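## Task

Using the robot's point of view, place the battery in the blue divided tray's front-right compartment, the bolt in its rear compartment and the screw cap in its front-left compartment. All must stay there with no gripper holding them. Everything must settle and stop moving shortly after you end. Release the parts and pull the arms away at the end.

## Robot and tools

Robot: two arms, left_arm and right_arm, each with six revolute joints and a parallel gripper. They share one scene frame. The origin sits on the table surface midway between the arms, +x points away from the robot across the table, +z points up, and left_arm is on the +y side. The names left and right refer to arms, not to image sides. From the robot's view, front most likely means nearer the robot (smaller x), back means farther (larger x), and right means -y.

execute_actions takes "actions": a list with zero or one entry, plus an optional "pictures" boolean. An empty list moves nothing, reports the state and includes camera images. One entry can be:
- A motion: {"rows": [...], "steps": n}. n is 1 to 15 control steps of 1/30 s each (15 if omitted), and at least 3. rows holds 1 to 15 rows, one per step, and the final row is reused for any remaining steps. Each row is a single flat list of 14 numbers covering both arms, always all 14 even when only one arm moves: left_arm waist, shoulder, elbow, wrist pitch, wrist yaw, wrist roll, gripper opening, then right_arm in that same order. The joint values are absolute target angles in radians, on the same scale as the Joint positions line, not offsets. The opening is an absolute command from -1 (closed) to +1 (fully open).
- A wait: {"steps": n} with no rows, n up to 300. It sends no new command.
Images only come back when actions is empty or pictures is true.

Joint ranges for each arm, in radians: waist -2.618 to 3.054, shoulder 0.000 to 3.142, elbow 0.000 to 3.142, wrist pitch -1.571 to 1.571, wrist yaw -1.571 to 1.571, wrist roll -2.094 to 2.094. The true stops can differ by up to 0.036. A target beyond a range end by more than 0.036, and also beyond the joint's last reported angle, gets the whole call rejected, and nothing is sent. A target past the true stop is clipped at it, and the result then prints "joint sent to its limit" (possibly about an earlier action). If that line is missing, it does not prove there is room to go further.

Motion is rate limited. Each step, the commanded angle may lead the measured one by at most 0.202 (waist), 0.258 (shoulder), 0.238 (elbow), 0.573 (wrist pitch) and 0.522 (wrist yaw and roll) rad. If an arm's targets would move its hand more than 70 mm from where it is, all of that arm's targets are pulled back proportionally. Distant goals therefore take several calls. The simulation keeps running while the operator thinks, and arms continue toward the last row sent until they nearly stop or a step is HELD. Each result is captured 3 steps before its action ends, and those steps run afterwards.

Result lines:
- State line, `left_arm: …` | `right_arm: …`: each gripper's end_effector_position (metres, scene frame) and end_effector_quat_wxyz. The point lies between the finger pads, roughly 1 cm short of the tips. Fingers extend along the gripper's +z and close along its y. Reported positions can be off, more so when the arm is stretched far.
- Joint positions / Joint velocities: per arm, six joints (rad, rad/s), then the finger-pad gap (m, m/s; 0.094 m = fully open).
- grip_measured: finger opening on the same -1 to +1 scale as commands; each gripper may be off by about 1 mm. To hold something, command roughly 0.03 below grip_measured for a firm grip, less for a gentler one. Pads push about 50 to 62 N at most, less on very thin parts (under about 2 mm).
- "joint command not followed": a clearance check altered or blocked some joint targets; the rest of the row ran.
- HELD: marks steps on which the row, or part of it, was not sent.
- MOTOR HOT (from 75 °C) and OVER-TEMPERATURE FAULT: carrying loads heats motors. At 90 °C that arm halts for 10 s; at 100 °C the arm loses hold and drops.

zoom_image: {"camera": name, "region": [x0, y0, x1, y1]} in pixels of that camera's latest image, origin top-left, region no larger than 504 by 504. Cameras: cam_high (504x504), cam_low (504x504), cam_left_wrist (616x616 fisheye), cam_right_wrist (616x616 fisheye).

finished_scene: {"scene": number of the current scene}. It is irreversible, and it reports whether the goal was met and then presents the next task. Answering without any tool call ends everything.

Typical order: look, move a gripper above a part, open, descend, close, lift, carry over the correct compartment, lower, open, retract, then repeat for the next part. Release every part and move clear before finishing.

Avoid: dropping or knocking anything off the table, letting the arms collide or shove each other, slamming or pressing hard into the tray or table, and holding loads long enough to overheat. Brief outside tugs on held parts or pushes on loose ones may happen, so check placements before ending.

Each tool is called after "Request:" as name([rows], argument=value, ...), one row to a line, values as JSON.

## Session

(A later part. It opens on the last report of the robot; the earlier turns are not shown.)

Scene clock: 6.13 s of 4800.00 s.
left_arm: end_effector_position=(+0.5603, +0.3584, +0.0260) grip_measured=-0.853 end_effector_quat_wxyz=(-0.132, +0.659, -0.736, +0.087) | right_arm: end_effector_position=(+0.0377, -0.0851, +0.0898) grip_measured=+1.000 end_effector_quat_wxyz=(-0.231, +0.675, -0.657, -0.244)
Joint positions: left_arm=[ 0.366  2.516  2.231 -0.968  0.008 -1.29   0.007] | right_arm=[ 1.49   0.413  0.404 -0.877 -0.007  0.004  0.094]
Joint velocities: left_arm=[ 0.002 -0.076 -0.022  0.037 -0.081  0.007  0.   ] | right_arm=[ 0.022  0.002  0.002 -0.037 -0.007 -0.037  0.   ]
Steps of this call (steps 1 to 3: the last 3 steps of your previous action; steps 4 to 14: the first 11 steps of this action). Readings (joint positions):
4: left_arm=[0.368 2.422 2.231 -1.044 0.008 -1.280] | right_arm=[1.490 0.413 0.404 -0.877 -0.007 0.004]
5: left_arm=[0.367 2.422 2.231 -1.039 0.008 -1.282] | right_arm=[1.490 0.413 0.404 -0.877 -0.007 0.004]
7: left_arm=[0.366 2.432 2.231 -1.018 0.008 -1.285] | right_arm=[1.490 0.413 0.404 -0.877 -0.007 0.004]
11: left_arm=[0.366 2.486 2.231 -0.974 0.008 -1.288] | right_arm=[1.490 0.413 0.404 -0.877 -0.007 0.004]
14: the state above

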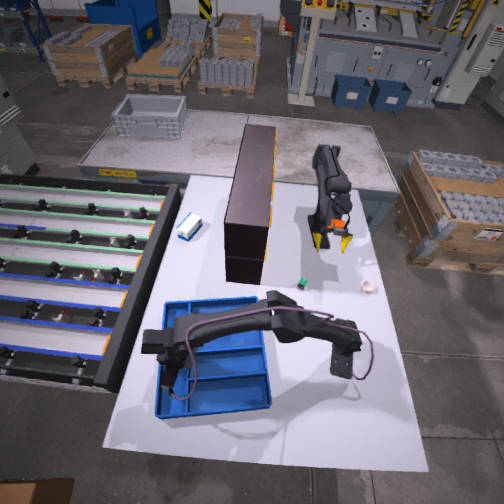

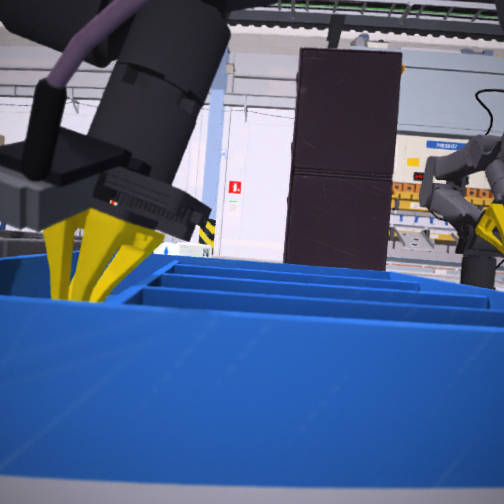

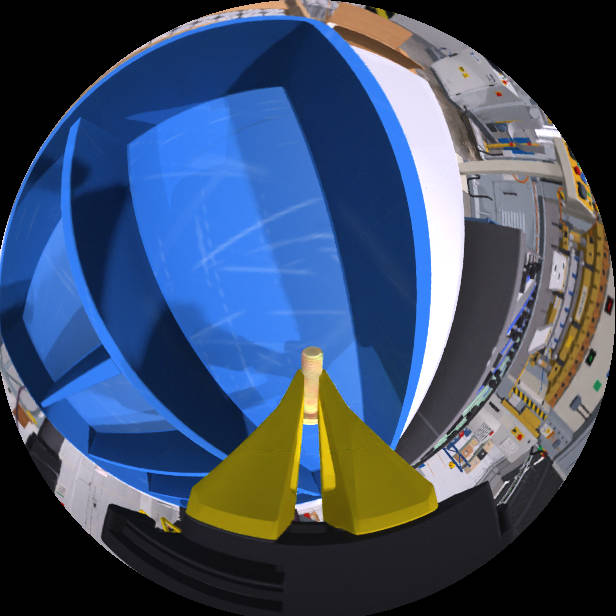

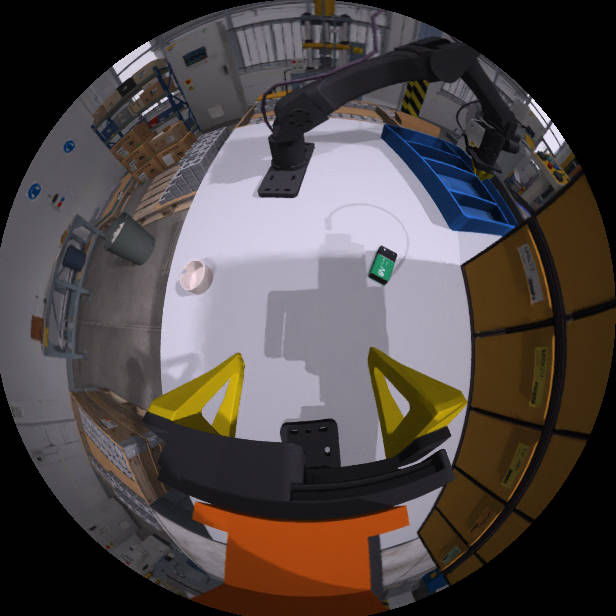

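Request:
execute_actions([
  {"rows":[[0.36,2.5,2.25,-0.95,0,-1.3,-0.68,1.5,0.45,0.6,-1.2,0,0,0],[0.36,2.5,2.25,-0.95,0,-1.3,-0.68,1.5,0.45,0.6,-1.2,0,0,0],[0.36,2.5,2.25,-0.95,0,-1.3,-0.68,1.5,0.45,0.6,-1.2,0,0,0],[0.36,2.5,2.25,-0.95,0,-1.3,-0.68,1.5,0.45,0.6,-1.2,0,0,0],[0.36,2.3,2.2,-1.05,0,-1.3,-0.68,1.5,0.5,0.6,-1.5,0,0,0]],"steps":12},
])

Request:
execute_actions([
  {"rows":[[0.1,1.5,1.2,-1.2,0,0,0.3,1.5,0.5,0.6,-1.5,0,0,0]]},
])

Request:
execute_actions([
  {"rows":[[-0.88,1.5,1.15,-1.2,0,0.84,0.3,1.5,0.5,0.6,-1.5,0,0,0]]},
])

Request:
execute_actions([
  {"rows":[[-0.88,1.57,1.06,-1.05,0,0.84,0.3,1.5,0.5,0.6,-1.5,0,0,0]]},
], pictures=true)

Scene clock: 6.67 s of 4800.00 s.
left_arm: end_effector_position=(+0.5484, +0.3562, +0.0752) grip_measured=-0.682 end_effector_quat_wxyz=(-0.147, +0.657, -0.733, +0.097) | right_arm: end_effector_position=(+0.0381, -0.0982, +0.1246) grip_measured=+0.002 end_effector_quat_wxyz=(-0.220, +0.679, -0.660, -0.232)
Joint positions: left_arm=[ 0.365  2.393  2.193 -1.017  0.008 -1.29   0.015] | right_arm=[ 1.49   0.444  0.57  -1.045 -0.007  0.004  0.047]
Joint velocities: left_arm=[-0.007 -0.916  0.017 -0.168  0.051 -0.007 -0.   ] | right_arm=[ 0.002 -0.007 -0.032 -0.037 -0.022  0.066  0.001]
Kept back: nothing.
A step of this action was HELD (marked below), so the last 3 steps of it were dropped. An arm can still carry out its HELD step.
Steps of this call (steps 1 to 3: the last 3 steps of your previous action; steps 4 to 7: the robot went on to your last target; steps 8 to 16: the first 9 steps of this action). Readings (joint positions):
8: left_arm=[0.365 2.509 2.231 -0.957 0.008 -1.290] | right_arm=[1.490 0.420 0.428 -0.919 -0.007 0.004]
9: left_arm=[0.365 2.509 2.231 -0.957 0.008 -1.290] | right_arm=[1.490 0.435 0.476 -0.993 -0.007 0.004]
11: left_arm=[0.365 2.509 2.231 -0.956 0.008 -1.290] | right_arm=[1.490 0.444 0.557 -1.056 -0.007 0.004]
12: left_arm=[0.365 2.497 2.224 -0.957 0.008 -1.290] | right_arm=[1.490 0.444 0.574 -1.057 -0.007 0.004] HELD
13: left_arm=[0.365 2.477 2.208 -0.970 0.008 -1.290] | right_arm=[1.490 0.444 0.576 -1.046 -0.007 0.004] HELD
14: left_arm=[0.365 2.452 2.198 -0.990 0.008 -1.290] | right_arm=[1.490 0.444 0.574 -1.045 -0.007 0.004] HELD
15: left_arm=[0.365 2.424 2.194 -1.006 0.008 -1.290] | right_arm=[1.490 0.444 0.571 -1.045 -0.007 0.004] HELD
16: the state above HELD
joint command not followed: on one or more control steps a check withheld the commanded joint targets of the right arm, and it was not sent them on those steps. On the call's last step the targets were still withheld.
cause: the commanded joint targets would bring two parts of the arm too close to each other (its shoulder (the part past joint 1) and its fingers, with joints 2 (shoulder) to 6 (wrist roll) between them); next, command targets that bring no two parts of the arm closer together.

Scene clock: 7.07 s of 4800.00 s.
left_arm: end_effector_position=(+0.3932, +0.2153, +0.1653) grip_measured=+0.298 end_effector_quat_wxyz=(+0.144, -0.207, +0.966, -0.055) | right_arm: end_effector_position=(+0.0381, -0.0983, +0.1243) grip_measured=+0.002 end_effector_quat_wxyz=(-0.220, +0.679, -0.660, -0.232)
Joint positions: left_arm=[ 0.076  1.739  1.59  -1.112  0.011 -0.542  0.061] | right_arm=[ 1.49   0.444  0.569 -1.045 -0.007  0.004  0.047]
Joint velocities: left_arm=[-0.159 -2.171 -2.107 -0.183  0.051  2.396  0.   ] | right_arm=[ 0.017 -0.017 -0.012 -0.037 -0.051 -0.051 -0.   ]
Kept back: nothing.
A step of this action was HELD (marked below), so the last 3 steps of it were dropped. An arm can still carry out its HELD step.
Steps of this call (steps 1 to 12: the first 12 steps of this action). Readings (joint positions):
1: left_arm=[0.358 2.354 2.173 -1.014 0.005 -1.253] | right_arm=[1.490 0.444 0.569 -1.045 -0.007 0.004] HELD
2: left_arm=[0.348 2.305 2.136 -1.018 -0.000 -1.202] | right_arm=[1.490 0.444 0.569 -1.045 -0.007 0.004] HELD
3: left_arm=[0.328 2.257 2.097 -1.029 -0.002 -1.152] | right_arm=[1.490 0.444 0.569 -1.045 -0.007 0.004] HELD
4: left_arm=[0.302 2.210 2.057 -1.040 -0.003 -1.101] | right_arm=[1.490 0.444 0.569 -1.045 -0.007 0.004] HELD
5: left_arm=[0.271 2.163 2.016 -1.050 -0.003 -1.050] | right_arm=[1.490 0.444 0.569 -1.045 -0.007 0.004] HELD
6: left_arm=[0.236 2.116 1.971 -1.058 -0.003 -0.993] | right_arm=[1.490 0.444 0.569 -1.045 -0.007 0.004] HELD
7: left_arm=[0.200 2.065 1.920 -1.065 -0.003 -0.931] | right_arm=[1.490 0.444 0.569 -1.045 -0.007 0.004] HELD
8: left_arm=[0.164 2.008 1.862 -1.073 -0.002 -0.862] | right_arm=[1.490 0.444 0.569 -1.045 -0.007 0.004] HELD
9: left_arm=[0.131 1.947 1.798 -1.081 0.001 -0.786] | right_arm=[1.490 0.444 0.569 -1.045 -0.007 0.004] HELD
10: left_arm=[0.105 1.882 1.731 -1.091 0.005 -0.707] | right_arm=[1.490 0.444 0.569 -1.045 -0.007 0.004] HELD
11: left_arm=[0.085 1.812 1.661 -1.102 0.008 -0.625] | right_arm=[1.490 0.444 0.569 -1.045 -0.007 0.004] HELD
12: the state above HELD
joint command not followed: on one or more control steps a check withheld the commanded joint targets of the right arm, and it was not sent them on those steps. On the call's last step the targets were still withheld.
cause: the commanded joint targets would bring two parts of the arm too close to each other (its shoulder (the part past joint 1) and its fingers, with joints 2 (shoulder) to 6 (wrist roll) between them); next, command targets that bring no two parts of the arm closer together.

Scene clock: 7.47 s of 4800.00 s.
left_arm: end_effector_position=(+0.1852, +0.0739, +0.1010) grip_measured=+0.298 end_effector_quat_wxyz=(+0.008, +0.596, +0.803, -0.001) | right_arm: end_effector_position=(+0.0381, -0.0983, +0.1243) grip_measured=+0.002 end_effector_quat_wxyz=(-0.220, +0.679, -0.660, -0.232)
Joint positions: left_arm=[-0.619  1.52   1.149 -1.184 -0.002  0.465  0.061] | right_arm=[ 1.49   0.444  0.569 -1.045 -0.007  0.004  0.047]
Joint velocities: left_arm=[-2.059  0.002 -0.027 -0.022 -0.007  2.454 -0.001] | right_arm=[ 0.002 -0.007 -0.012  0.066 -0.007 -0.022 -0.   ]
Kept back: nothing.
A step of this action was HELD (marked below), so the last 3 steps of it were dropped. An arm can still carry out its HELD step.
Steps of this call (steps 1 to 12: the first 12 steps of this action). Readings (joint positions):
1: left_arm=[0.059 1.670 1.527 -1.129 0.005 -0.472] | right_arm=[1.490 0.444 0.569 -1.045 -0.007 0.004] HELD
2: left_arm=[0.029 1.611 1.473 -1.143 -0.003 -0.403] | right_arm=[1.490 0.444 0.569 -1.045 -0.007 0.004] HELD
3: left_arm=[-0.018 1.561 1.421 -1.148 -0.005 -0.331] | right_arm=[1.490 0.444 0.569 -1.045 -0.007 0.004] HELD
4: left_arm=[-0.072 1.525 1.370 -1.152 -0.004 -0.260] | right_arm=[1.490 0.444 0.569 -1.045 -0.007 0.004] HELD
5: left_arm=[-0.129 1.504 1.320 -1.155 -0.003 -0.187] | right_arm=[1.490 0.444 0.569 -1.045 -0.007 0.004] HELD
6: left_arm=[-0.188 1.495 1.273 -1.159 -0.003 -0.106] | right_arm=[1.490 0.444 0.569 -1.045 -0.007 0.004] HELD
7: left_arm=[-0.253 1.496 1.231 -1.163 -0.004 -0.013] | right_arm=[1.490 0.444 0.569 -1.045 -0.007 0.004] HELD
8: left_arm=[-0.324 1.501 1.194 -1.168 -0.004 0.084] | right_arm=[1.490 0.444 0.569 -1.045 -0.007 0.004] HELD
9: left_arm=[-0.397 1.509 1.169 -1.175 -0.003 0.181] | right_arm=[1.490 0.444 0.569 -1.045 -0.007 0.004] HELD
10: left_arm=[-0.471 1.516 1.156 -1.181 -0.002 0.278] | right_arm=[1.490 0.444 0.569 -1.045 -0.007 0.004] HELD
11: left_arm=[-0.545 1.519 1.150 -1.184 -0.002 0.376] | right_arm=[1.490 0.444 0.569 -1.045 -0.007 0.004] HELD
12: the state above HELD
joint command not followed: on one or more control steps a check withheld the commanded joint targets of the right arm, and it was not sent them on those steps. On the call's last step the targets were still withheld.
cause: the commanded joint targets would bring two parts of the arm too close to each other (its shoulder (the part past joint 1) and its fingers, with joints 2 (shoulder) to 6 (wrist roll) between them); next, command targets that bring no two parts of the arm closer together.

Scene clock: 7.87 s of 4800.00 s.
left_arm: end_effector_position=(+0.1283, +0.0310, +0.0659) grip_measured=+0.299 end_effector_quat_wxyz=(-0.006, +0.809, +0.588, -0.003) | right_arm: end_effector_position=(+0.0381, -0.0983, +0.1243) grip_measured=+0.002 end_effector_quat_wxyz=(-0.220, +0.679, -0.660, -0.232)
Joint positions: left_arm=[-0.887  1.578  1.064 -1.067  0.007  0.805  0.061] | right_arm=[ 1.49   0.444  0.569 -1.045 -0.007  0.004  0.047]
Joint velocities: left_arm=[-0.022 -0.012  0.027  0.066  0.007  0.212 -0.   ] | right_arm=[-0.022  0.002 -0.002 -0.007 -0.007  0.037 -0.   ]
Kept back: nothing.
A step of this action was HELD (marked below), so the last 3 steps of it were dropped. An arm can still carry out its HELD step.
Steps of this call (steps 1 to 12: the first 12 steps of this action). Readings (joint positions):
1: left_arm=[-0.693 1.521 1.141 -1.166 -0.002 0.538] | right_arm=[1.490 0.444 0.569 -1.045 -0.007 0.004] HELD
2: left_arm=[-0.765 1.526 1.124 -1.134 -0.001 0.597] | right_arm=[1.490 0.444 0.569 -1.045 -0.007 0.004] HELD
3: left_arm=[-0.826 1.538 1.107 -1.111 0.002 0.644] | right_arm=[1.490 0.444 0.569 -1.045 -0.007 0.004] HELD
4: left_arm=[-0.869 1.552 1.093 -1.096 0.008 0.682] | right_arm=[1.490 0.444 0.569 -1.045 -0.007 0.004] HELD
5: left_arm=[-0.891 1.564 1.080 -1.087 0.011 0.712] | right_arm=[1.490 0.444 0.569 -1.045 -0.007 0.004] HELD
6: left_arm=[-0.897 1.573 1.071 -1.082 0.011 0.736] | right_arm=[1.490 0.444 0.569 -1.045 -0.007 0.004] HELD
7: left_arm=[-0.896 1.577 1.066 -1.080 0.011 0.755] | right_arm=[1.490 0.444 0.569 -1.045 -0.007 0.004] HELD
8: left_arm=[-0.892 1.578 1.064 -1.078 0.010 0.770] | right_arm=[1.490 0.444 0.569 -1.045 -0.007 0.004] HELD
9: left_arm=[-0.890 1.578 1.064 -1.076 0.009 0.782] | right_arm=[1.490 0.444 0.569 -1.045 -0.007 0.004] HELD
10: left_arm=[-0.888 1.578 1.064 -1.072 0.008 0.791] | right_arm=[1.490 0.444 0.569 -1.045 -0.007 0.004] HELD
11: left_arm=[-0.887 1.578 1.064 -1.069 0.008 0.799] | right_arm=[1.490 0.444 0.569 -1.045 -0.007 0.004] HELD
12: the state above HELD
joint command not followed: on one or more control steps a check withheld the commanded joint targets of the right arm, and it was not sent them on those steps. On the call's last step the targets were still withheld.
cause: the commanded joint targets would bring two parts of the arm too close to each other (its shoulder (the part past joint 1) and its fingers, with joints 2 (shoulder) to 6 (wrist roll) between them); next, command targets that bring no two parts of the arm closer together.

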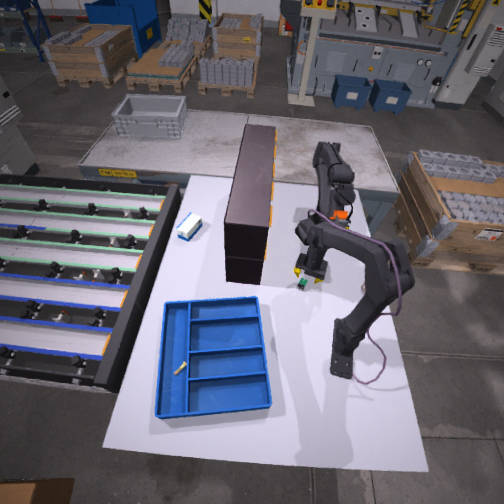

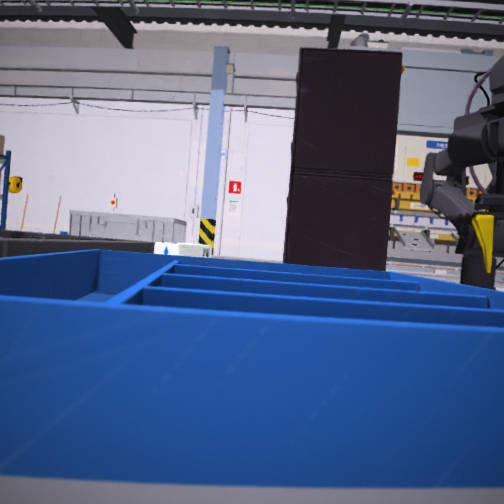

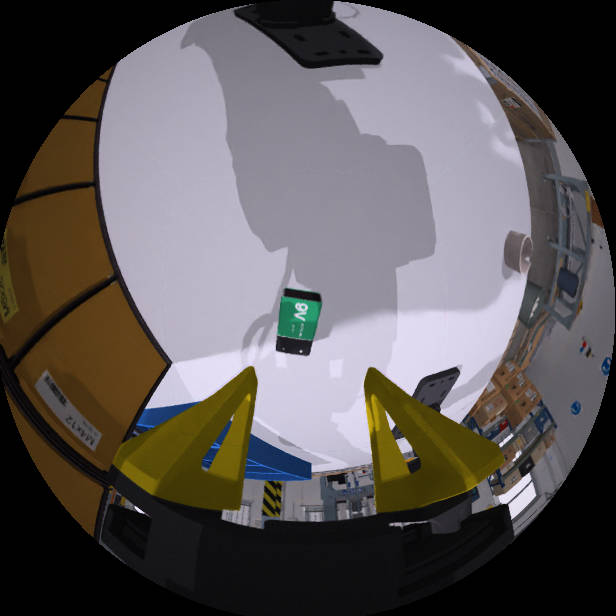

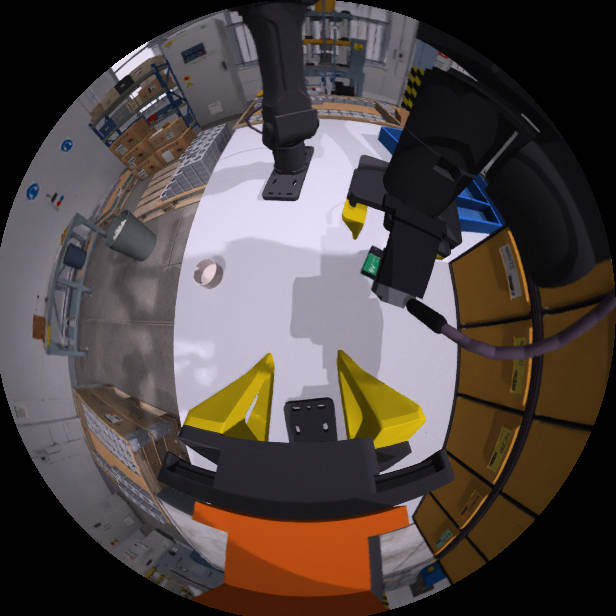

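Request:
execute_actions([
  {"rows":[[-0.862,1.6,1.04,-1.0,0,0.93,0.1,1.49,0.444,0.569,-1.04,0,0,0],[-0.862,1.62,1.02,-0.96,0,0.93,0.1,1.49,0.444,0.569,-1.04,0,0,0],[-0.862,1.64,0.99,-0.91,0,0.93,0.1,1.49,0.444,0.569,-1.04,0,0,0],[-0.862,1.66,0.97,-0.87,0,0.93,0.1,1.49,0.444,0.569,-1.04,0,0,0],[-0.862,1.673,0.95,-0.835,0,0.93,0.1,1.49,0.444,0.569,-1.04,0,0,0]]},
])

Request:
execute_actions([
  {"rows":[[-0.862,1.673,0.95,-0.835,0,0.93,-0.48,1.49,0.444,0.569,-1.04,0,0,0]],"steps":13},
], pictures=true)

Request:
zoom_image(camera="cam_high", region=[145,285,285,425])

Scene clock: 8.47 s of 4800.00 s.
left_arm: end_effector_position=(+0.1337, +0.0320, +0.0134) grip_measured=+0.102 end_effector_quat_wxyz=(-0.017, +0.834, +0.551, -0.001) | right_arm: end_effector_position=(+0.0381, -0.0983, +0.1243) grip_measured=+0.002 end_effector_quat_wxyz=(-0.220, +0.679, -0.660, -0.232)
Joint positions: left_arm=[-0.868  1.684  0.952 -0.872  0.005  0.912  0.052] | right_arm=[ 1.49   0.444  0.569 -1.045 -0.007  0.004  0.047]
Joint velocities: left_arm=[-0.022 -0.012 -0.002  0.198 -0.125 -0.007 -0.001] | right_arm=[ 0.002 -0.012  0.012 -0.051 -0.051  0.022 -0.   ]
Steps of this call (steps 1 to 6: nothing new was sent; steps 7 to 18: the first 12 steps of this action). Readings (joint positions):
7: left_arm=[-0.885 1.579 1.062 -1.055 0.007 0.837] | right_arm=[1.490 0.444 0.569 -1.045 -0.007 0.004]
8: left_arm=[-0.881 1.582 1.057 -1.041 0.007 0.854] | right_arm=[1.490 0.444 0.569 -1.045 -0.007 0.004]
10: left_arm=[-0.872 1.603 1.031 -0.988 0.007 0.877] | right_arm=[1.490 0.444 0.569 -1.045 -0.007 0.004]
14: left_arm=[-0.868 1.674 0.963 -0.900 0.006 0.902] | right_arm=[1.490 0.444 0.569 -1.045 -0.007 0.004]
18: the state above

Scene clock: 8.90 s of 4800.00 s.
left_arm: end_effector_position=(+0.1371, +0.0259, +0.0133) grip_measured=-0.455 end_effector_quat_wxyz=(-0.003, +0.836, +0.549, -0.002) | right_arm: end_effector_position=(+0.0381, -0.0983, +0.1243) grip_measured=+0.002 end_effector_quat_wxyz=(-0.220, +0.679, -0.660, -0.232)
Joint positions: left_arm=[-0.868  1.684  0.952 -0.844  0.005  0.918  0.026] | right_arm=[ 1.49   0.444  0.569 -1.045 -0.007  0.004  0.047]
Joint velocities: left_arm=[-0.012 -0.007 -0.022 -0.081 -0.007 -0.007 -0.   ] | right_arm=[ 0.002 -0.012 -0.002  0.066 -0.022  0.081  0.001]
Steps of this call (steps 1 to 3: the last 3 steps of your previous action; steps 4 to 13: the first 10 steps of this action). Readings (joint positions):
4: left_arm=[-0.868 1.684 0.952 -0.853 0.005 0.916] | right_arm=[1.490 0.444 0.569 -1.045 -0.007 0.004]
5: left_arm=[-0.868 1.684 0.952 -0.851 0.005 0.917] | right_arm=[1.490 0.444 0.569 -1.045 -0.007 0.004]
7: left_arm=[-0.868 1.684 0.952 -0.847 0.005 0.917] | right_arm=[1.490 0.444 0.569 -1.045 -0.007 0.004]
11: left_arm=[-0.868 1.684 0.952 -0.844 0.005 0.918] | right_arm=[1.490 0.444 0.569 -1.045 -0.007 0.004]
13: the state above

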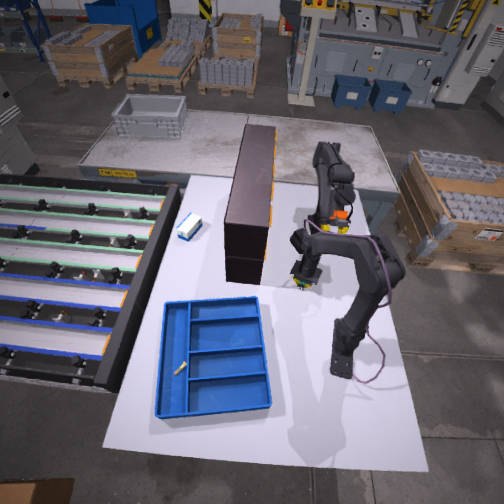

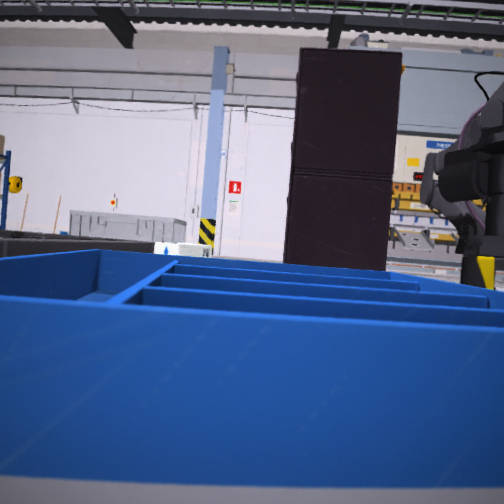

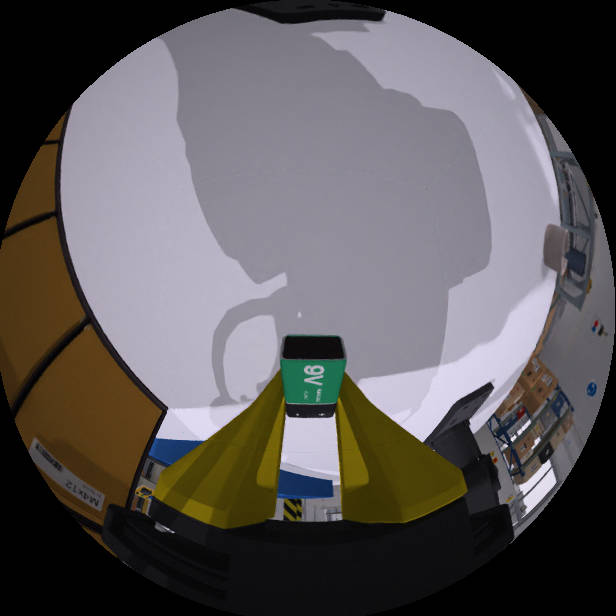

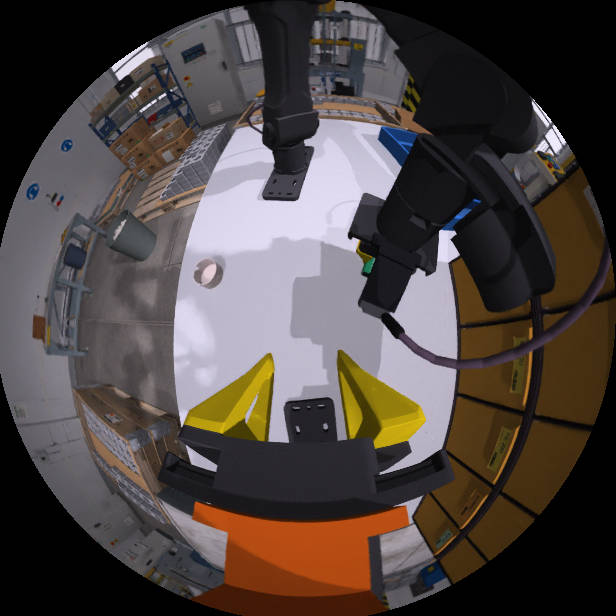

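Region (145, 285, 285, 425) of cam_high's 504x504 image, scaled by 3.600, with more detail than that image has.

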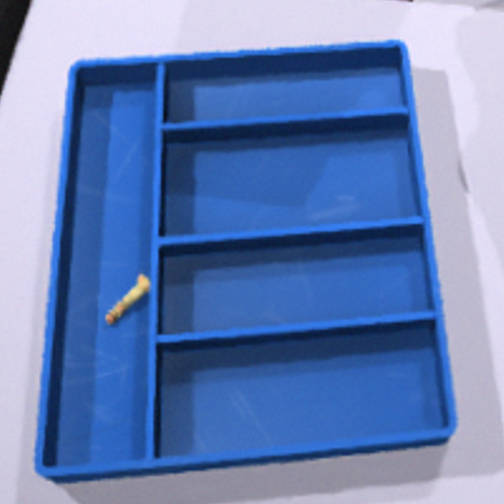

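Request:
execute_actions([
  {"rows":[[-0.862,1.63,1.0,-0.92,0,0.8,-0.49,1.49,0.444,0.569,-1.04,0,0,0],[-0.862,1.59,1.06,-1.02,0,0.65,-0.49,1.49,0.444,0.569,-1.04,0,0,0],[-0.84,1.55,1.12,-1.12,0,0.5,-0.49,1.49,0.444,0.569,-1.04,0,0,0],[-0.8,1.52,1.17,-1.2,0,0.35,-0.49,1.49,0.444,0.569,-1.04,0,0,0],[-0.74,1.5,1.2,-1.25,0,0.2,-0.49,1.49,0.444,0.569,-1.04,0,0,0],[-0.67,1.5,1.2,-1.25,0,0,-0.49,1.49,0.444,0.569,-1.04,0,0,0],[-0.2,1.5,1.2,-1.25,0,-0.22,-0.49,1.49,0.444,0.569,-1.04,0,0,0]]},
])

Request:
execute_actions([
  {"rows":[[-0.07,1.6,1.35,-1.28,0,-0.22,-0.49,1.49,0.444,0.569,-1.04,0,0,0],[-0.07,1.68,1.45,-1.3,0,-0.22,-0.49,1.49,0.444,0.569,-1.04,0,0,0],[-0.07,1.76,1.55,-1.32,0,-0.22,-0.49,1.49,0.444,0.569,-1.04,0,0,0],[-0.07,1.84,1.65,-1.32,0,-0.22,-0.49,1.49,0.444,0.569,-1.04,0,0,0],[-0.07,1.92,1.75,-1.32,0,-0.22,-0.49,1.49,0.444,0.569,-1.04,0,0,0],[-0.07,2.0,1.85,-1.32,0,-0.22,-0.49,1.49,0.444,0.569,-1.04,0,0,0],[-0.07,2.065,1.85,-1.32,0,-0.22,-0.49,1.49,0.444,0.569,-1.04,0,0,0]]},
])

Request:
execute_actions([
  {"steps":6},
], pictures=true)

Scene clock: 9.53 s of 4800.00 s.
left_arm: end_effector_position=(+0.2335, +0.0919, +0.1213) grip_measured=-0.455 end_effector_quat_wxyz=(+0.057, +0.341, +0.937, -0.042) | right_arm: end_effector_position=(+0.0381, -0.0983, +0.1243) grip_measured=+0.002 end_effector_quat_wxyz=(-0.220, +0.679, -0.660, -0.232)
Joint positions: left_arm=[-0.418  1.497  1.199 -1.142  0.051  0.083  0.026] | right_arm=[ 1.49   0.444  0.569 -1.045 -0.007  0.004  0.047]
Joint velocities: left_arm=[ 1.336  0.042  0.012 -0.271 -0.037 -1.971 -0.   ] | right_arm=[-0.002  0.022  0.007 -0.081  0.007 -0.022  0.   ]
Steps of this call (steps 1 to 3: the last 3 steps of your previous action; steps 4 to 7: the robot went on to your last target; steps 8 to 19: the first 12 steps of this action). Readings (joint positions):
8: left_arm=[-0.868 1.682 0.954 -0.850 0.005 0.904] | right_arm=[1.490 0.444 0.569 -1.045 -0.007 0.004]
9: left_arm=[-0.868 1.675 0.966 -0.877 0.005 0.864] | right_arm=[1.490 0.444 0.569 -1.045 -0.007 0.004]
11: left_arm=[-0.858 1.638 1.028 -0.978 0.006 0.730] | right_arm=[1.490 0.444 0.569 -1.045 -0.007 0.004]
15: left_arm=[-0.689 1.527 1.171 -1.102 0.016 0.374] | right_arm=[1.490 0.444 0.569 -1.045 -0.007 0.004]
19: the state above

Scene clock: 10.03 s of 4800.00 s.
left_arm: end_effector_position=(+0.4008, +0.1592, +0.0860) grip_measured=-0.455 end_effector_quat_wxyz=(+0.007, +0.029, +1.000, -0.002) | right_arm: end_effector_position=(+0.0381, -0.0983, +0.1243) grip_measured=+0.002 end_effector_quat_wxyz=(-0.220, +0.679, -0.660, -0.232)
Joint positions: left_arm=[-0.063  2.101  1.814 -1.269  0.    -0.199  0.026] | right_arm=[ 1.49   0.444  0.569 -1.045 -0.007  0.004  0.047]
Joint velocities: left_arm=[-0.007  0.227 -0.012 -0.256 -0.007 -0.139 -0.   ] | right_arm=[-0.022  0.007  0.007  0.051  0.081 -0.007  0.001]
Steps of this call (steps 1 to 3: the last 3 steps of your previous action; steps 4 to 15: the first 12 steps of this action). Readings (joint positions):
4: left_arm=[-0.189 1.516 1.218 -1.209 0.021 -0.091] | right_arm=[1.490 0.444 0.569 -1.045 -0.007 0.004]
5: left_arm=[-0.141 1.554 1.273 -1.256 0.018 -0.115] | right_arm=[1.490 0.444 0.569 -1.045 -0.007 0.004]
7: left_arm=[-0.077 1.680 1.434 -1.303 0.006 -0.150] | right_arm=[1.490 0.444 0.569 -1.045 -0.007 0.004]
11: left_arm=[-0.061 1.986 1.762 -1.295 0.000 -0.185] | right_arm=[1.490 0.444 0.569 -1.045 -0.007 0.004]
15: the state above

Scene clock: 10.23 s of 4800.00 s.
left_arm: end_effector_position=(+0.3936, +0.1611, +0.0899) grip_measured=-0.455 end_effector_quat_wxyz=(-0.003, +0.025, +1.000, +0.001) | right_arm: end_effector_position=(+0.0381, -0.0983, +0.1243) grip_measured=+0.002 end_effector_quat_wxyz=(-0.220, +0.679, -0.660, -0.232)
Joint positions: left_arm=[-0.063  2.091  1.814 -1.3    0.    -0.206  0.026] | right_arm=[ 1.49   0.444  0.569 -1.045 -0.007  0.004  0.047]
Joint velocities: left_arm=[ 0.002 -0.076 -0.007 -0.051 -0.037 -0.022 -0.   ] | right_arm=[ 0.022 -0.022 -0.002 -0.051  0.007 -0.007  0.   ]
Kept back: nothing.
Steps of this call (steps 1 to 3: the last 3 steps of your previous action; steps 4 to 6: the robot went on to your last target). Readings (joint positions):
1: left_arm=[-0.063 2.105 1.814 -1.277 0.000 -0.201] | right_arm=[1.490 0.444 0.569 -1.045 -0.007 0.004]
2: left_arm=[-0.063 2.105 1.814 -1.285 0.000 -0.203] | right_arm=[1.490 0.444 0.569 -1.045 -0.007 0.004]
4: left_arm=[-0.063 2.097 1.814 -1.294 0.000 -0.205] | right_arm=[1.490 0.444 0.569 -1.045 -0.007 0.004]
6: the state above

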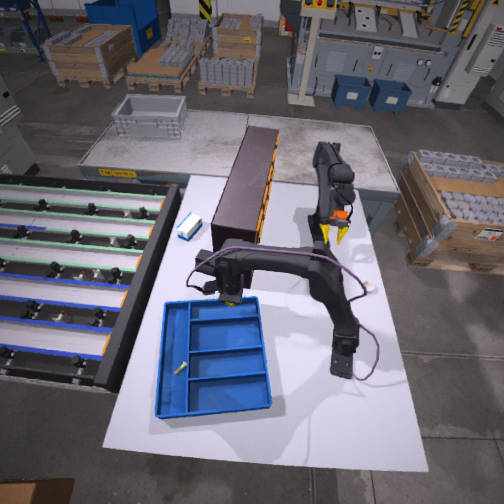

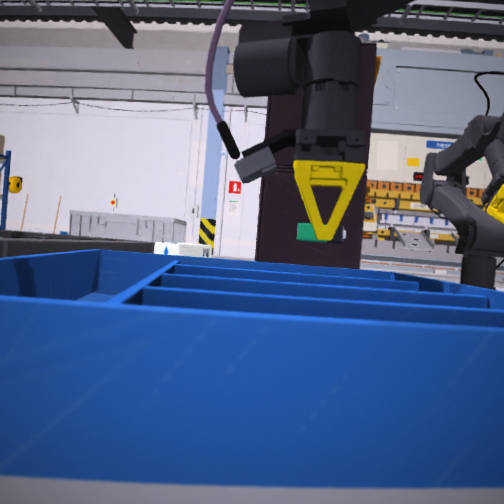

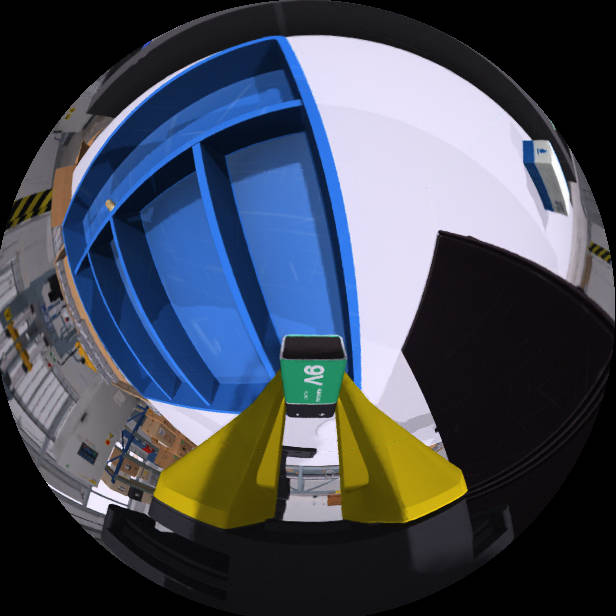

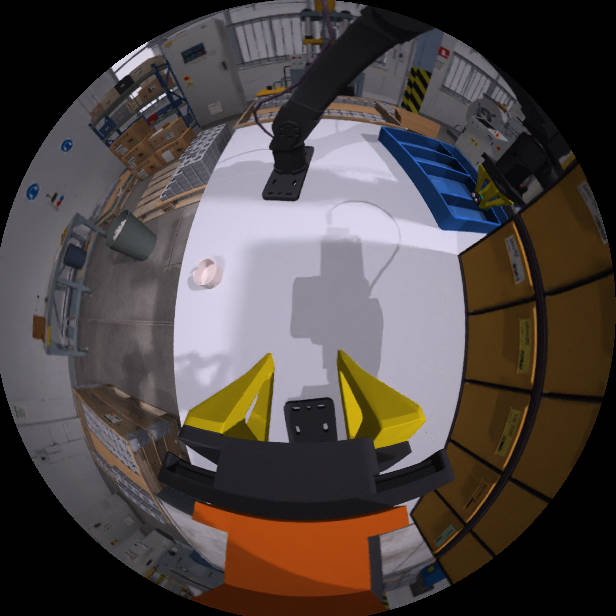

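Request:
execute_actions([
  {"rows":[[-0.05,2.09,1.81,-1.27,0,-0.38,-0.49,1.49,0.444,0.569,-1.04,0,0,0],[-0.05,2.1,1.78,-1.23,0,-0.38,-0.49,1.49,0.444,0.569,-1.04,0,0,0],[-0.05,2.11,1.75,-1.19,0,-0.38,-0.49,1.49,0.444,0.569,-1.04,0,0,0],[-0.05,2.12,1.72,-1.15,0,-0.38,-0.49,1.49,0.444,0.569,-1.04,0,0,0],[-0.05,2.13,1.7,-1.12,0,-0.38,-0.49,1.49,0.444,0.569,-1.04,0,0,0],[-0.05,2.14,1.68,-1.095,0,-0.38,-0.49,1.49,0.444,0.569,-1.04,0,0,0]]},
], pictures=true)

Scene clock: 10.80 s of 4800.00 s.
left_arm: end_effector_position=(+0.3937, +0.1639, +0.0290) grip_measured=-0.455 end_effector_quat_wxyz=(-0.021, -0.054, +0.998, +0.007) | right_arm: end_effector_position=(+0.0381, -0.0983, +0.1243) grip_measured=+0.002 end_effector_quat_wxyz=(-0.220, +0.679, -0.660, -0.232)
Joint positions: left_arm=[-0.056  2.163  1.68  -1.133  0.    -0.358  0.026] | right_arm=[ 1.49   0.444  0.569 -1.045 -0.007  0.004  0.047]
Joint velocities: left_arm=[ 0.002  0.076 -0.056  0.154 -0.066 -0.066 -0.   ] | right_arm=[-0.002 -0.012  0.002  0.007  0.007  0.037 -0.001]
Steps of this call (steps 1 to 5: the robot went on to your last target; steps 6 to 17: the first 12 steps of this action). Readings (joint positions):
6: left_arm=[-0.063 2.088 1.814 -1.305 0.000 -0.231] | right_arm=[1.490 0.444 0.569 -1.045 -0.007 0.004]
7: left_arm=[-0.062 2.088 1.810 -1.296 0.000 -0.259] | right_arm=[1.490 0.444 0.569 -1.045 -0.007 0.004]
9: left_arm=[-0.060 2.088 1.783 -1.253 0.000 -0.299] | right_arm=[1.490 0.444 0.569 -1.045 -0.007 0.004]
13: left_arm=[-0.056 2.124 1.706 -1.166 0.000 -0.340] | right_arm=[1.490 0.444 0.569 -1.045 -0.007 0.004]
17: the state above

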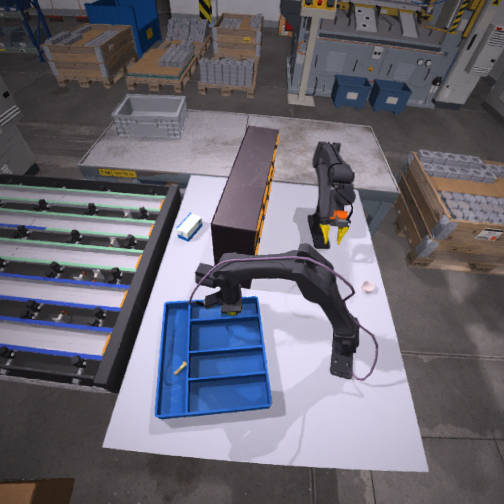

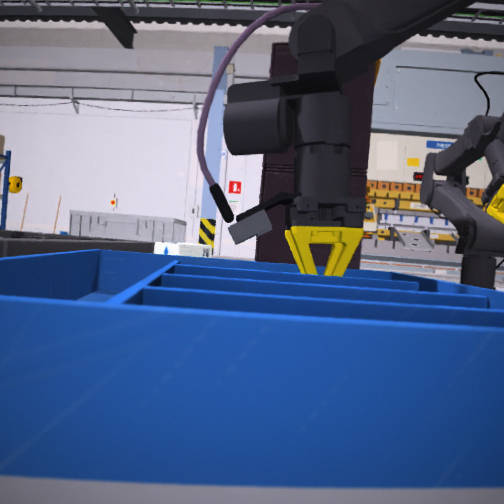

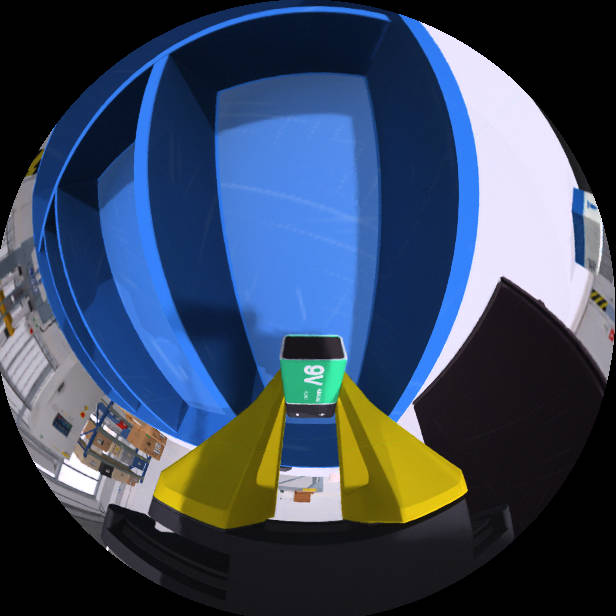

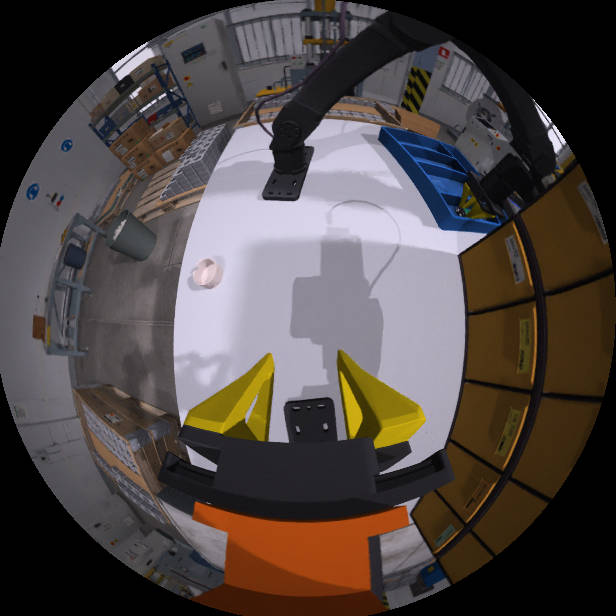

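Request:
execute_actions([
  {"rows":[[-0.05,2.14,1.68,-1.095,0,-0.38,-0.3,1.49,0.444,0.569,-1.04,0,0,0],[-0.05,2.14,1.68,-1.095,0,-0.38,-0.3,1.49,0.444,0.569,-1.04,0,0,0],[-0.05,2.14,1.68,-1.095,0,-0.38,-0.3,1.49,0.444,0.569,-1.04,0,0,0],[-0.05,2.14,1.68,-1.095,0,-0.38,-0.3,1.49,0.444,0.569,-1.04,0,0,0],[-0.05,2.08,1.72,-1.18,0,-0.38,-0.3,1.49,0.444,0.569,-1.04,0,0,0],[-0.05,2.0,1.75,-1.28,0,-0.38,-0.3,1.49,0.444,0.569,-1.04,0,0,0]],"steps":13},
])

Request:
execute_actions([
  {"rows":[[-0.1,1.1,0.9,-1.3,0,0,0.4,1.49,0.444,0.569,-1.04,0,0,0]]},
])

Request:
execute_actions([
  {"rows":[[-1.87,1.1,0.9,-1.3,0,0,0.4,1.49,0.444,0.569,-1.04,0,0,0]]},
])

Request:
execute_actions([
  {"rows":[[-1.87,1.1,0.9,-1.3,0,0,0.4,1.49,0.444,0.569,-1.04,0,0,0]],"steps":12},
])

Request:
execute_actions([
  {"rows":[[-1.87,1.52,1.03,-1.06,0,0,0.4,1.49,0.444,0.569,-1.04,0,0,0]]},
])

Request:
execute_actions([
  {"steps":5},
], pictures=true)

Scene clock: 11.47 s of 4800.00 s.
left_arm: end_effector_position=(+0.3899, +0.1660, +0.0818) grip_measured=-0.302 end_effector_quat_wxyz=(+0.010, -0.061, +0.998, -0.002) | right_arm: end_effector_position=(+0.0381, -0.0983, +0.1243) grip_measured=+0.002 end_effector_quat_wxyz=(-0.220, +0.679, -0.660, -0.232)
Joint positions: left_arm=[-0.055  2.045  1.712 -1.217 -0.002 -0.369  0.033] | right_arm=[ 1.49   0.444  0.569 -1.045 -0.007  0.004  0.047]
Joint velocities: left_arm=[-0.012 -0.755  0.359 -0.286  0.051 -0.007 -0.   ] | right_arm=[ 0.002 -0.022  0.007  0.022  0.066 -0.066 -0.   ]
Steps of this call (steps 1 to 3: the last 3 steps of your previous action; steps 4 to 10: the robot went on to your last target; steps 11 to 20: the first 10 steps of this action). Readings (joint positions):
11: left_arm=[-0.056 2.162 1.679 -1.106 0.000 -0.368] | right_arm=[1.490 0.444 0.569 -1.045 -0.007 0.004]
12: left_arm=[-0.056 2.162 1.679 -1.106 -0.002 -0.369] | right_arm=[1.490 0.444 0.569 -1.045 -0.007 0.004]
14: left_arm=[-0.055 2.162 1.679 -1.106 -0.002 -0.369] | right_arm=[1.490 0.444 0.569 -1.045 -0.007 0.004]
18: left_arm=[-0.055 2.100 1.690 -1.181 -0.002 -0.369] | right_arm=[1.490 0.444 0.569 -1.045 -0.007 0.004]
20: the state above

Scene clock: 11.97 s of 4800.00 s.
left_arm: end_effector_position=(+0.1728, +0.2134, +0.1209) grip_measured=+0.398 end_effector_quat_wxyz=(+0.032, +0.123, +0.992, -0.004) | right_arm: end_effector_position=(+0.0381, -0.0983, +0.1243) grip_measured=+0.002 end_effector_quat_wxyz=(-0.220, +0.679, -0.660, -0.232)
Joint positions: left_arm=[-0.097  1.128  0.934 -1.313 -0.002 -0.044  0.066] | right_arm=[ 1.49   0.444  0.569 -1.045 -0.007  0.004  0.047]
Joint velocities: left_arm=[ 0.002 -1.223 -0.701 -0.711  0.037  0.242 -0.   ] | right_arm=[-0.022  0.002 -0.032 -0.007  0.007  0.022 -0.001]
Steps of this call (steps 1 to 3: the last 3 steps of your previous action; steps 4 to 15: the first 12 steps of this action). Readings (joint positions):
4: left_arm=[-0.057 1.958 1.703 -1.213 -0.002 -0.323] | right_arm=[1.490 0.444 0.569 -1.045 -0.007 0.004]
5: left_arm=[-0.061 1.901 1.627 -1.196 -0.002 -0.269] | right_arm=[1.490 0.444 0.569 -1.045 -0.007 0.004]
7: left_arm=[-0.079 1.766 1.479 -1.221 -0.002 -0.189] | right_arm=[1.490 0.444 0.569 -1.045 -0.007 0.004]
11: left_arm=[-0.097 1.442 1.178 -1.250 -0.002 -0.090] | right_arm=[1.490 0.444 0.569 -1.045 -0.007 0.004]
15: the state above

Scene clock: 12.47 s of 4800.00 s.
left_arm: end_effector_position=(+0.0812, +0.1062, +0.1200) grip_measured=+0.398 end_effector_quat_wxyz=(+0.040, +0.528, +0.848, -0.023) | right_arm: end_effector_position=(+0.0381, -0.0983, +0.1243) grip_measured=+0.002 end_effector_quat_wxyz=(-0.220, +0.679, -0.660, -0.232)
Joint positions: left_arm=[-0.933  1.095  0.911 -1.295 -0.003 -0.012  0.066] | right_arm=[ 1.49   0.444  0.569 -1.045 -0.007  0.004  0.047]
Joint velocities: left_arm=[-2.127 -0.007 -0.017  0.007 -0.066  0.11  -0.001] | right_arm=[-0.002  0.007 -0.007  0.037 -0.051  0.022  0.   ]
Steps of this call (steps 1 to 3: the last 3 steps of your previous action; steps 4 to 15: the first 12 steps of this action). Readings (joint positions):
4: left_arm=[-0.126 1.094 0.911 -1.330 -0.013 -0.026] | right_arm=[1.490 0.444 0.569 -1.045 -0.007 0.004]
5: left_arm=[-0.196 1.095 0.911 -1.324 -0.015 -0.023] | right_arm=[1.490 0.444 0.569 -1.045 -0.007 0.004]
7: left_arm=[-0.344 1.095 0.911 -1.311 -0.011 -0.019] | right_arm=[1.490 0.444 0.569 -1.045 -0.007 0.004]
11: left_arm=[-0.638 1.095 0.911 -1.299 -0.006 -0.014] | right_arm=[1.490 0.444 0.569 -1.045 -0.007 0.004]
15: the state above

Scene clock: 12.87 s of 4800.00 s.
left_arm: end_effector_position=(-0.0666, +0.1035, +0.1200) grip_measured=+0.398 end_effector_quat_wxyz=(+0.024, +0.838, +0.544, -0.040) | right_arm: end_effector_position=(+0.0381, -0.0983, +0.1243) grip_measured=+0.002 end_effector_quat_wxyz=(-0.220, +0.679, -0.660, -0.232)
Joint positions: left_arm=[-1.805  1.095  0.911 -1.292  0.002 -0.01   0.066] | right_arm=[ 1.49   0.444  0.569 -1.045 -0.007  0.004  0.047]
Joint velocities: left_arm=[-1.516 -0.017 -0.022  0.037  0.168  0.022 -0.002] | right_arm=[-0.007  0.012  0.007 -0.007  0.037 -0.037  0.   ]
Steps of this call (steps 1 to 3: the last 3 steps of your previous action; steps 4 to 12: the first 9 steps of this action). Readings (joint positions):
4: left_arm=[-1.227 1.095 0.911 -1.293 -0.002 -0.011] | right_arm=[1.490 0.444 0.569 -1.045 -0.007 0.004]
5: left_arm=[-1.301 1.095 0.911 -1.293 -0.002 -0.011] | right_arm=[1.490 0.444 0.569 -1.045 -0.007 0.004]
7: left_arm=[-1.448 1.095 0.911 -1.293 -0.002 -0.010] | right_arm=[1.490 0.444 0.569 -1.045 -0.007 0.004]
11: left_arm=[-1.743 1.095 0.911 -1.292 -0.001 -0.010] | right_arm=[1.490 0.444 0.569 -1.045 -0.007 0.004]
12: the state above

Scene clock: 13.37 s of 4800.00 s.
left_arm: end_effector_position=(-0.1119, +0.0423, +0.0639) grip_measured=+0.398 end_effector_quat_wxyz=(-0.009, +0.855, +0.519, +0.009) | right_arm: end_effector_position=(+0.0381, -0.0983, +0.1243) grip_measured=+0.002 end_effector_quat_wxyz=(-0.220, +0.679, -0.660, -0.232)
Joint positions: left_arm=[-1.865  1.545  1.022 -1.073  0.007 -0.009  0.066] | right_arm=[ 1.49   0.444  0.569 -1.045 -0.007  0.004  0.047]
Joint velocities: left_arm=[-0.007 -0.115  0.002 -0.007 -0.007 -0.11  -0.001] | right_arm=[ 0.002 -0.002  0.002  0.022 -0.037  0.051  0.   ]
Steps of this call (steps 1 to 3: the last 3 steps of your previous action; steps 4 to 15: the first 12 steps of this action). Readings (joint positions):
4: left_arm=[-1.865 1.119 0.924 -1.292 0.007 -0.009] | right_arm=[1.490 0.444 0.569 -1.045 -0.007 0.004]
5: left_arm=[-1.865 1.177 0.954 -1.280 0.007 -0.009] | right_arm=[1.490 0.444 0.569 -1.045 -0.007 0.004]
7: left_arm=[-1.865 1.334 1.007 -1.202 0.007 -0.009] | right_arm=[1.490 0.444 0.569 -1.045 -0.007 0.004]
11: left_arm=[-1.865 1.548 1.022 -1.087 0.007 -0.009] | right_arm=[1.490 0.444 0.569 -1.045 -0.007 0.004]
15: the state above

Scene clock: 13.53 s of 4800.00 s.
left_arm: end_effector_position=(-0.1123, +0.0415, +0.0650) grip_measured=+0.398 end_effector_quat_wxyz=(-0.007, +0.855, +0.519, +0.006) | right_arm: end_effector_position=(+0.0381, -0.0983, +0.1243) grip_measured=+0.002 end_effector_quat_wxyz=(-0.220, +0.679, -0.660, -0.232)
Joint positions: left_arm=[-1.865  1.54   1.022 -1.07   0.007 -0.009  0.066] | right_arm=[ 1.49   0.444  0.569 -1.045 -0.007  0.004  0.047]
Joint velocities: left_arm=[-0.012  0.002 -0.027  0.007 -0.081 -0.051  0.   ] | right_arm=[-0.007 -0.002 -0.002  0.037 -0.022  0.022 -0.   ]
Kept back: nothing.
Steps of this call (steps 1 to 3: the last 3 steps of your previous action; steps 4 to 5: the robot went on to your last target). Readings (joint positions):
1: left_arm=[-1.865 1.542 1.022 -1.072 0.007 -0.009] | right_arm=[1.490 0.444 0.569 -1.045 -0.007 0.004]
2: left_arm=[-1.865 1.540 1.022 -1.071 0.007 -0.009] | right_arm=[1.490 0.444 0.569 -1.045 -0.007 0.004]
4: left_arm=[-1.865 1.540 1.022 -1.071 0.007 -0.009] | right_arm=[1.490 0.444 0.569 -1.045 -0.007 0.004]
5: the state above

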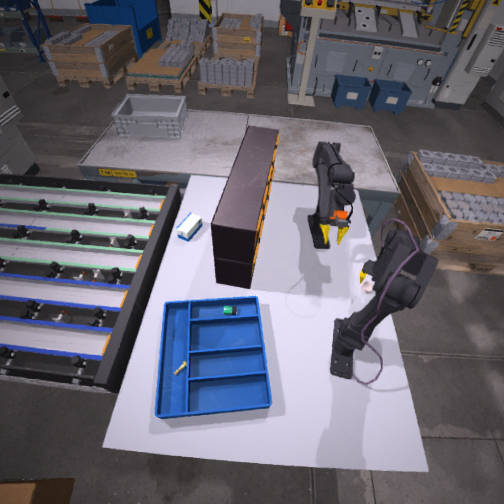

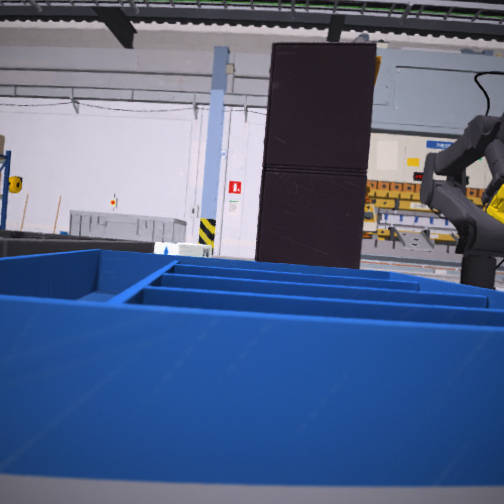

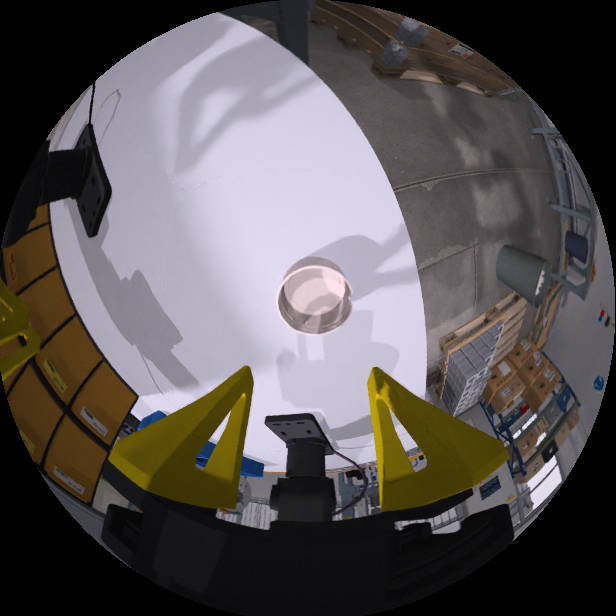

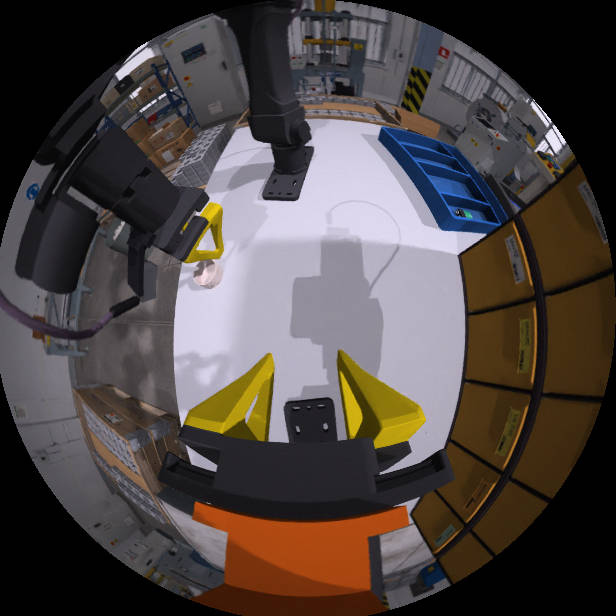

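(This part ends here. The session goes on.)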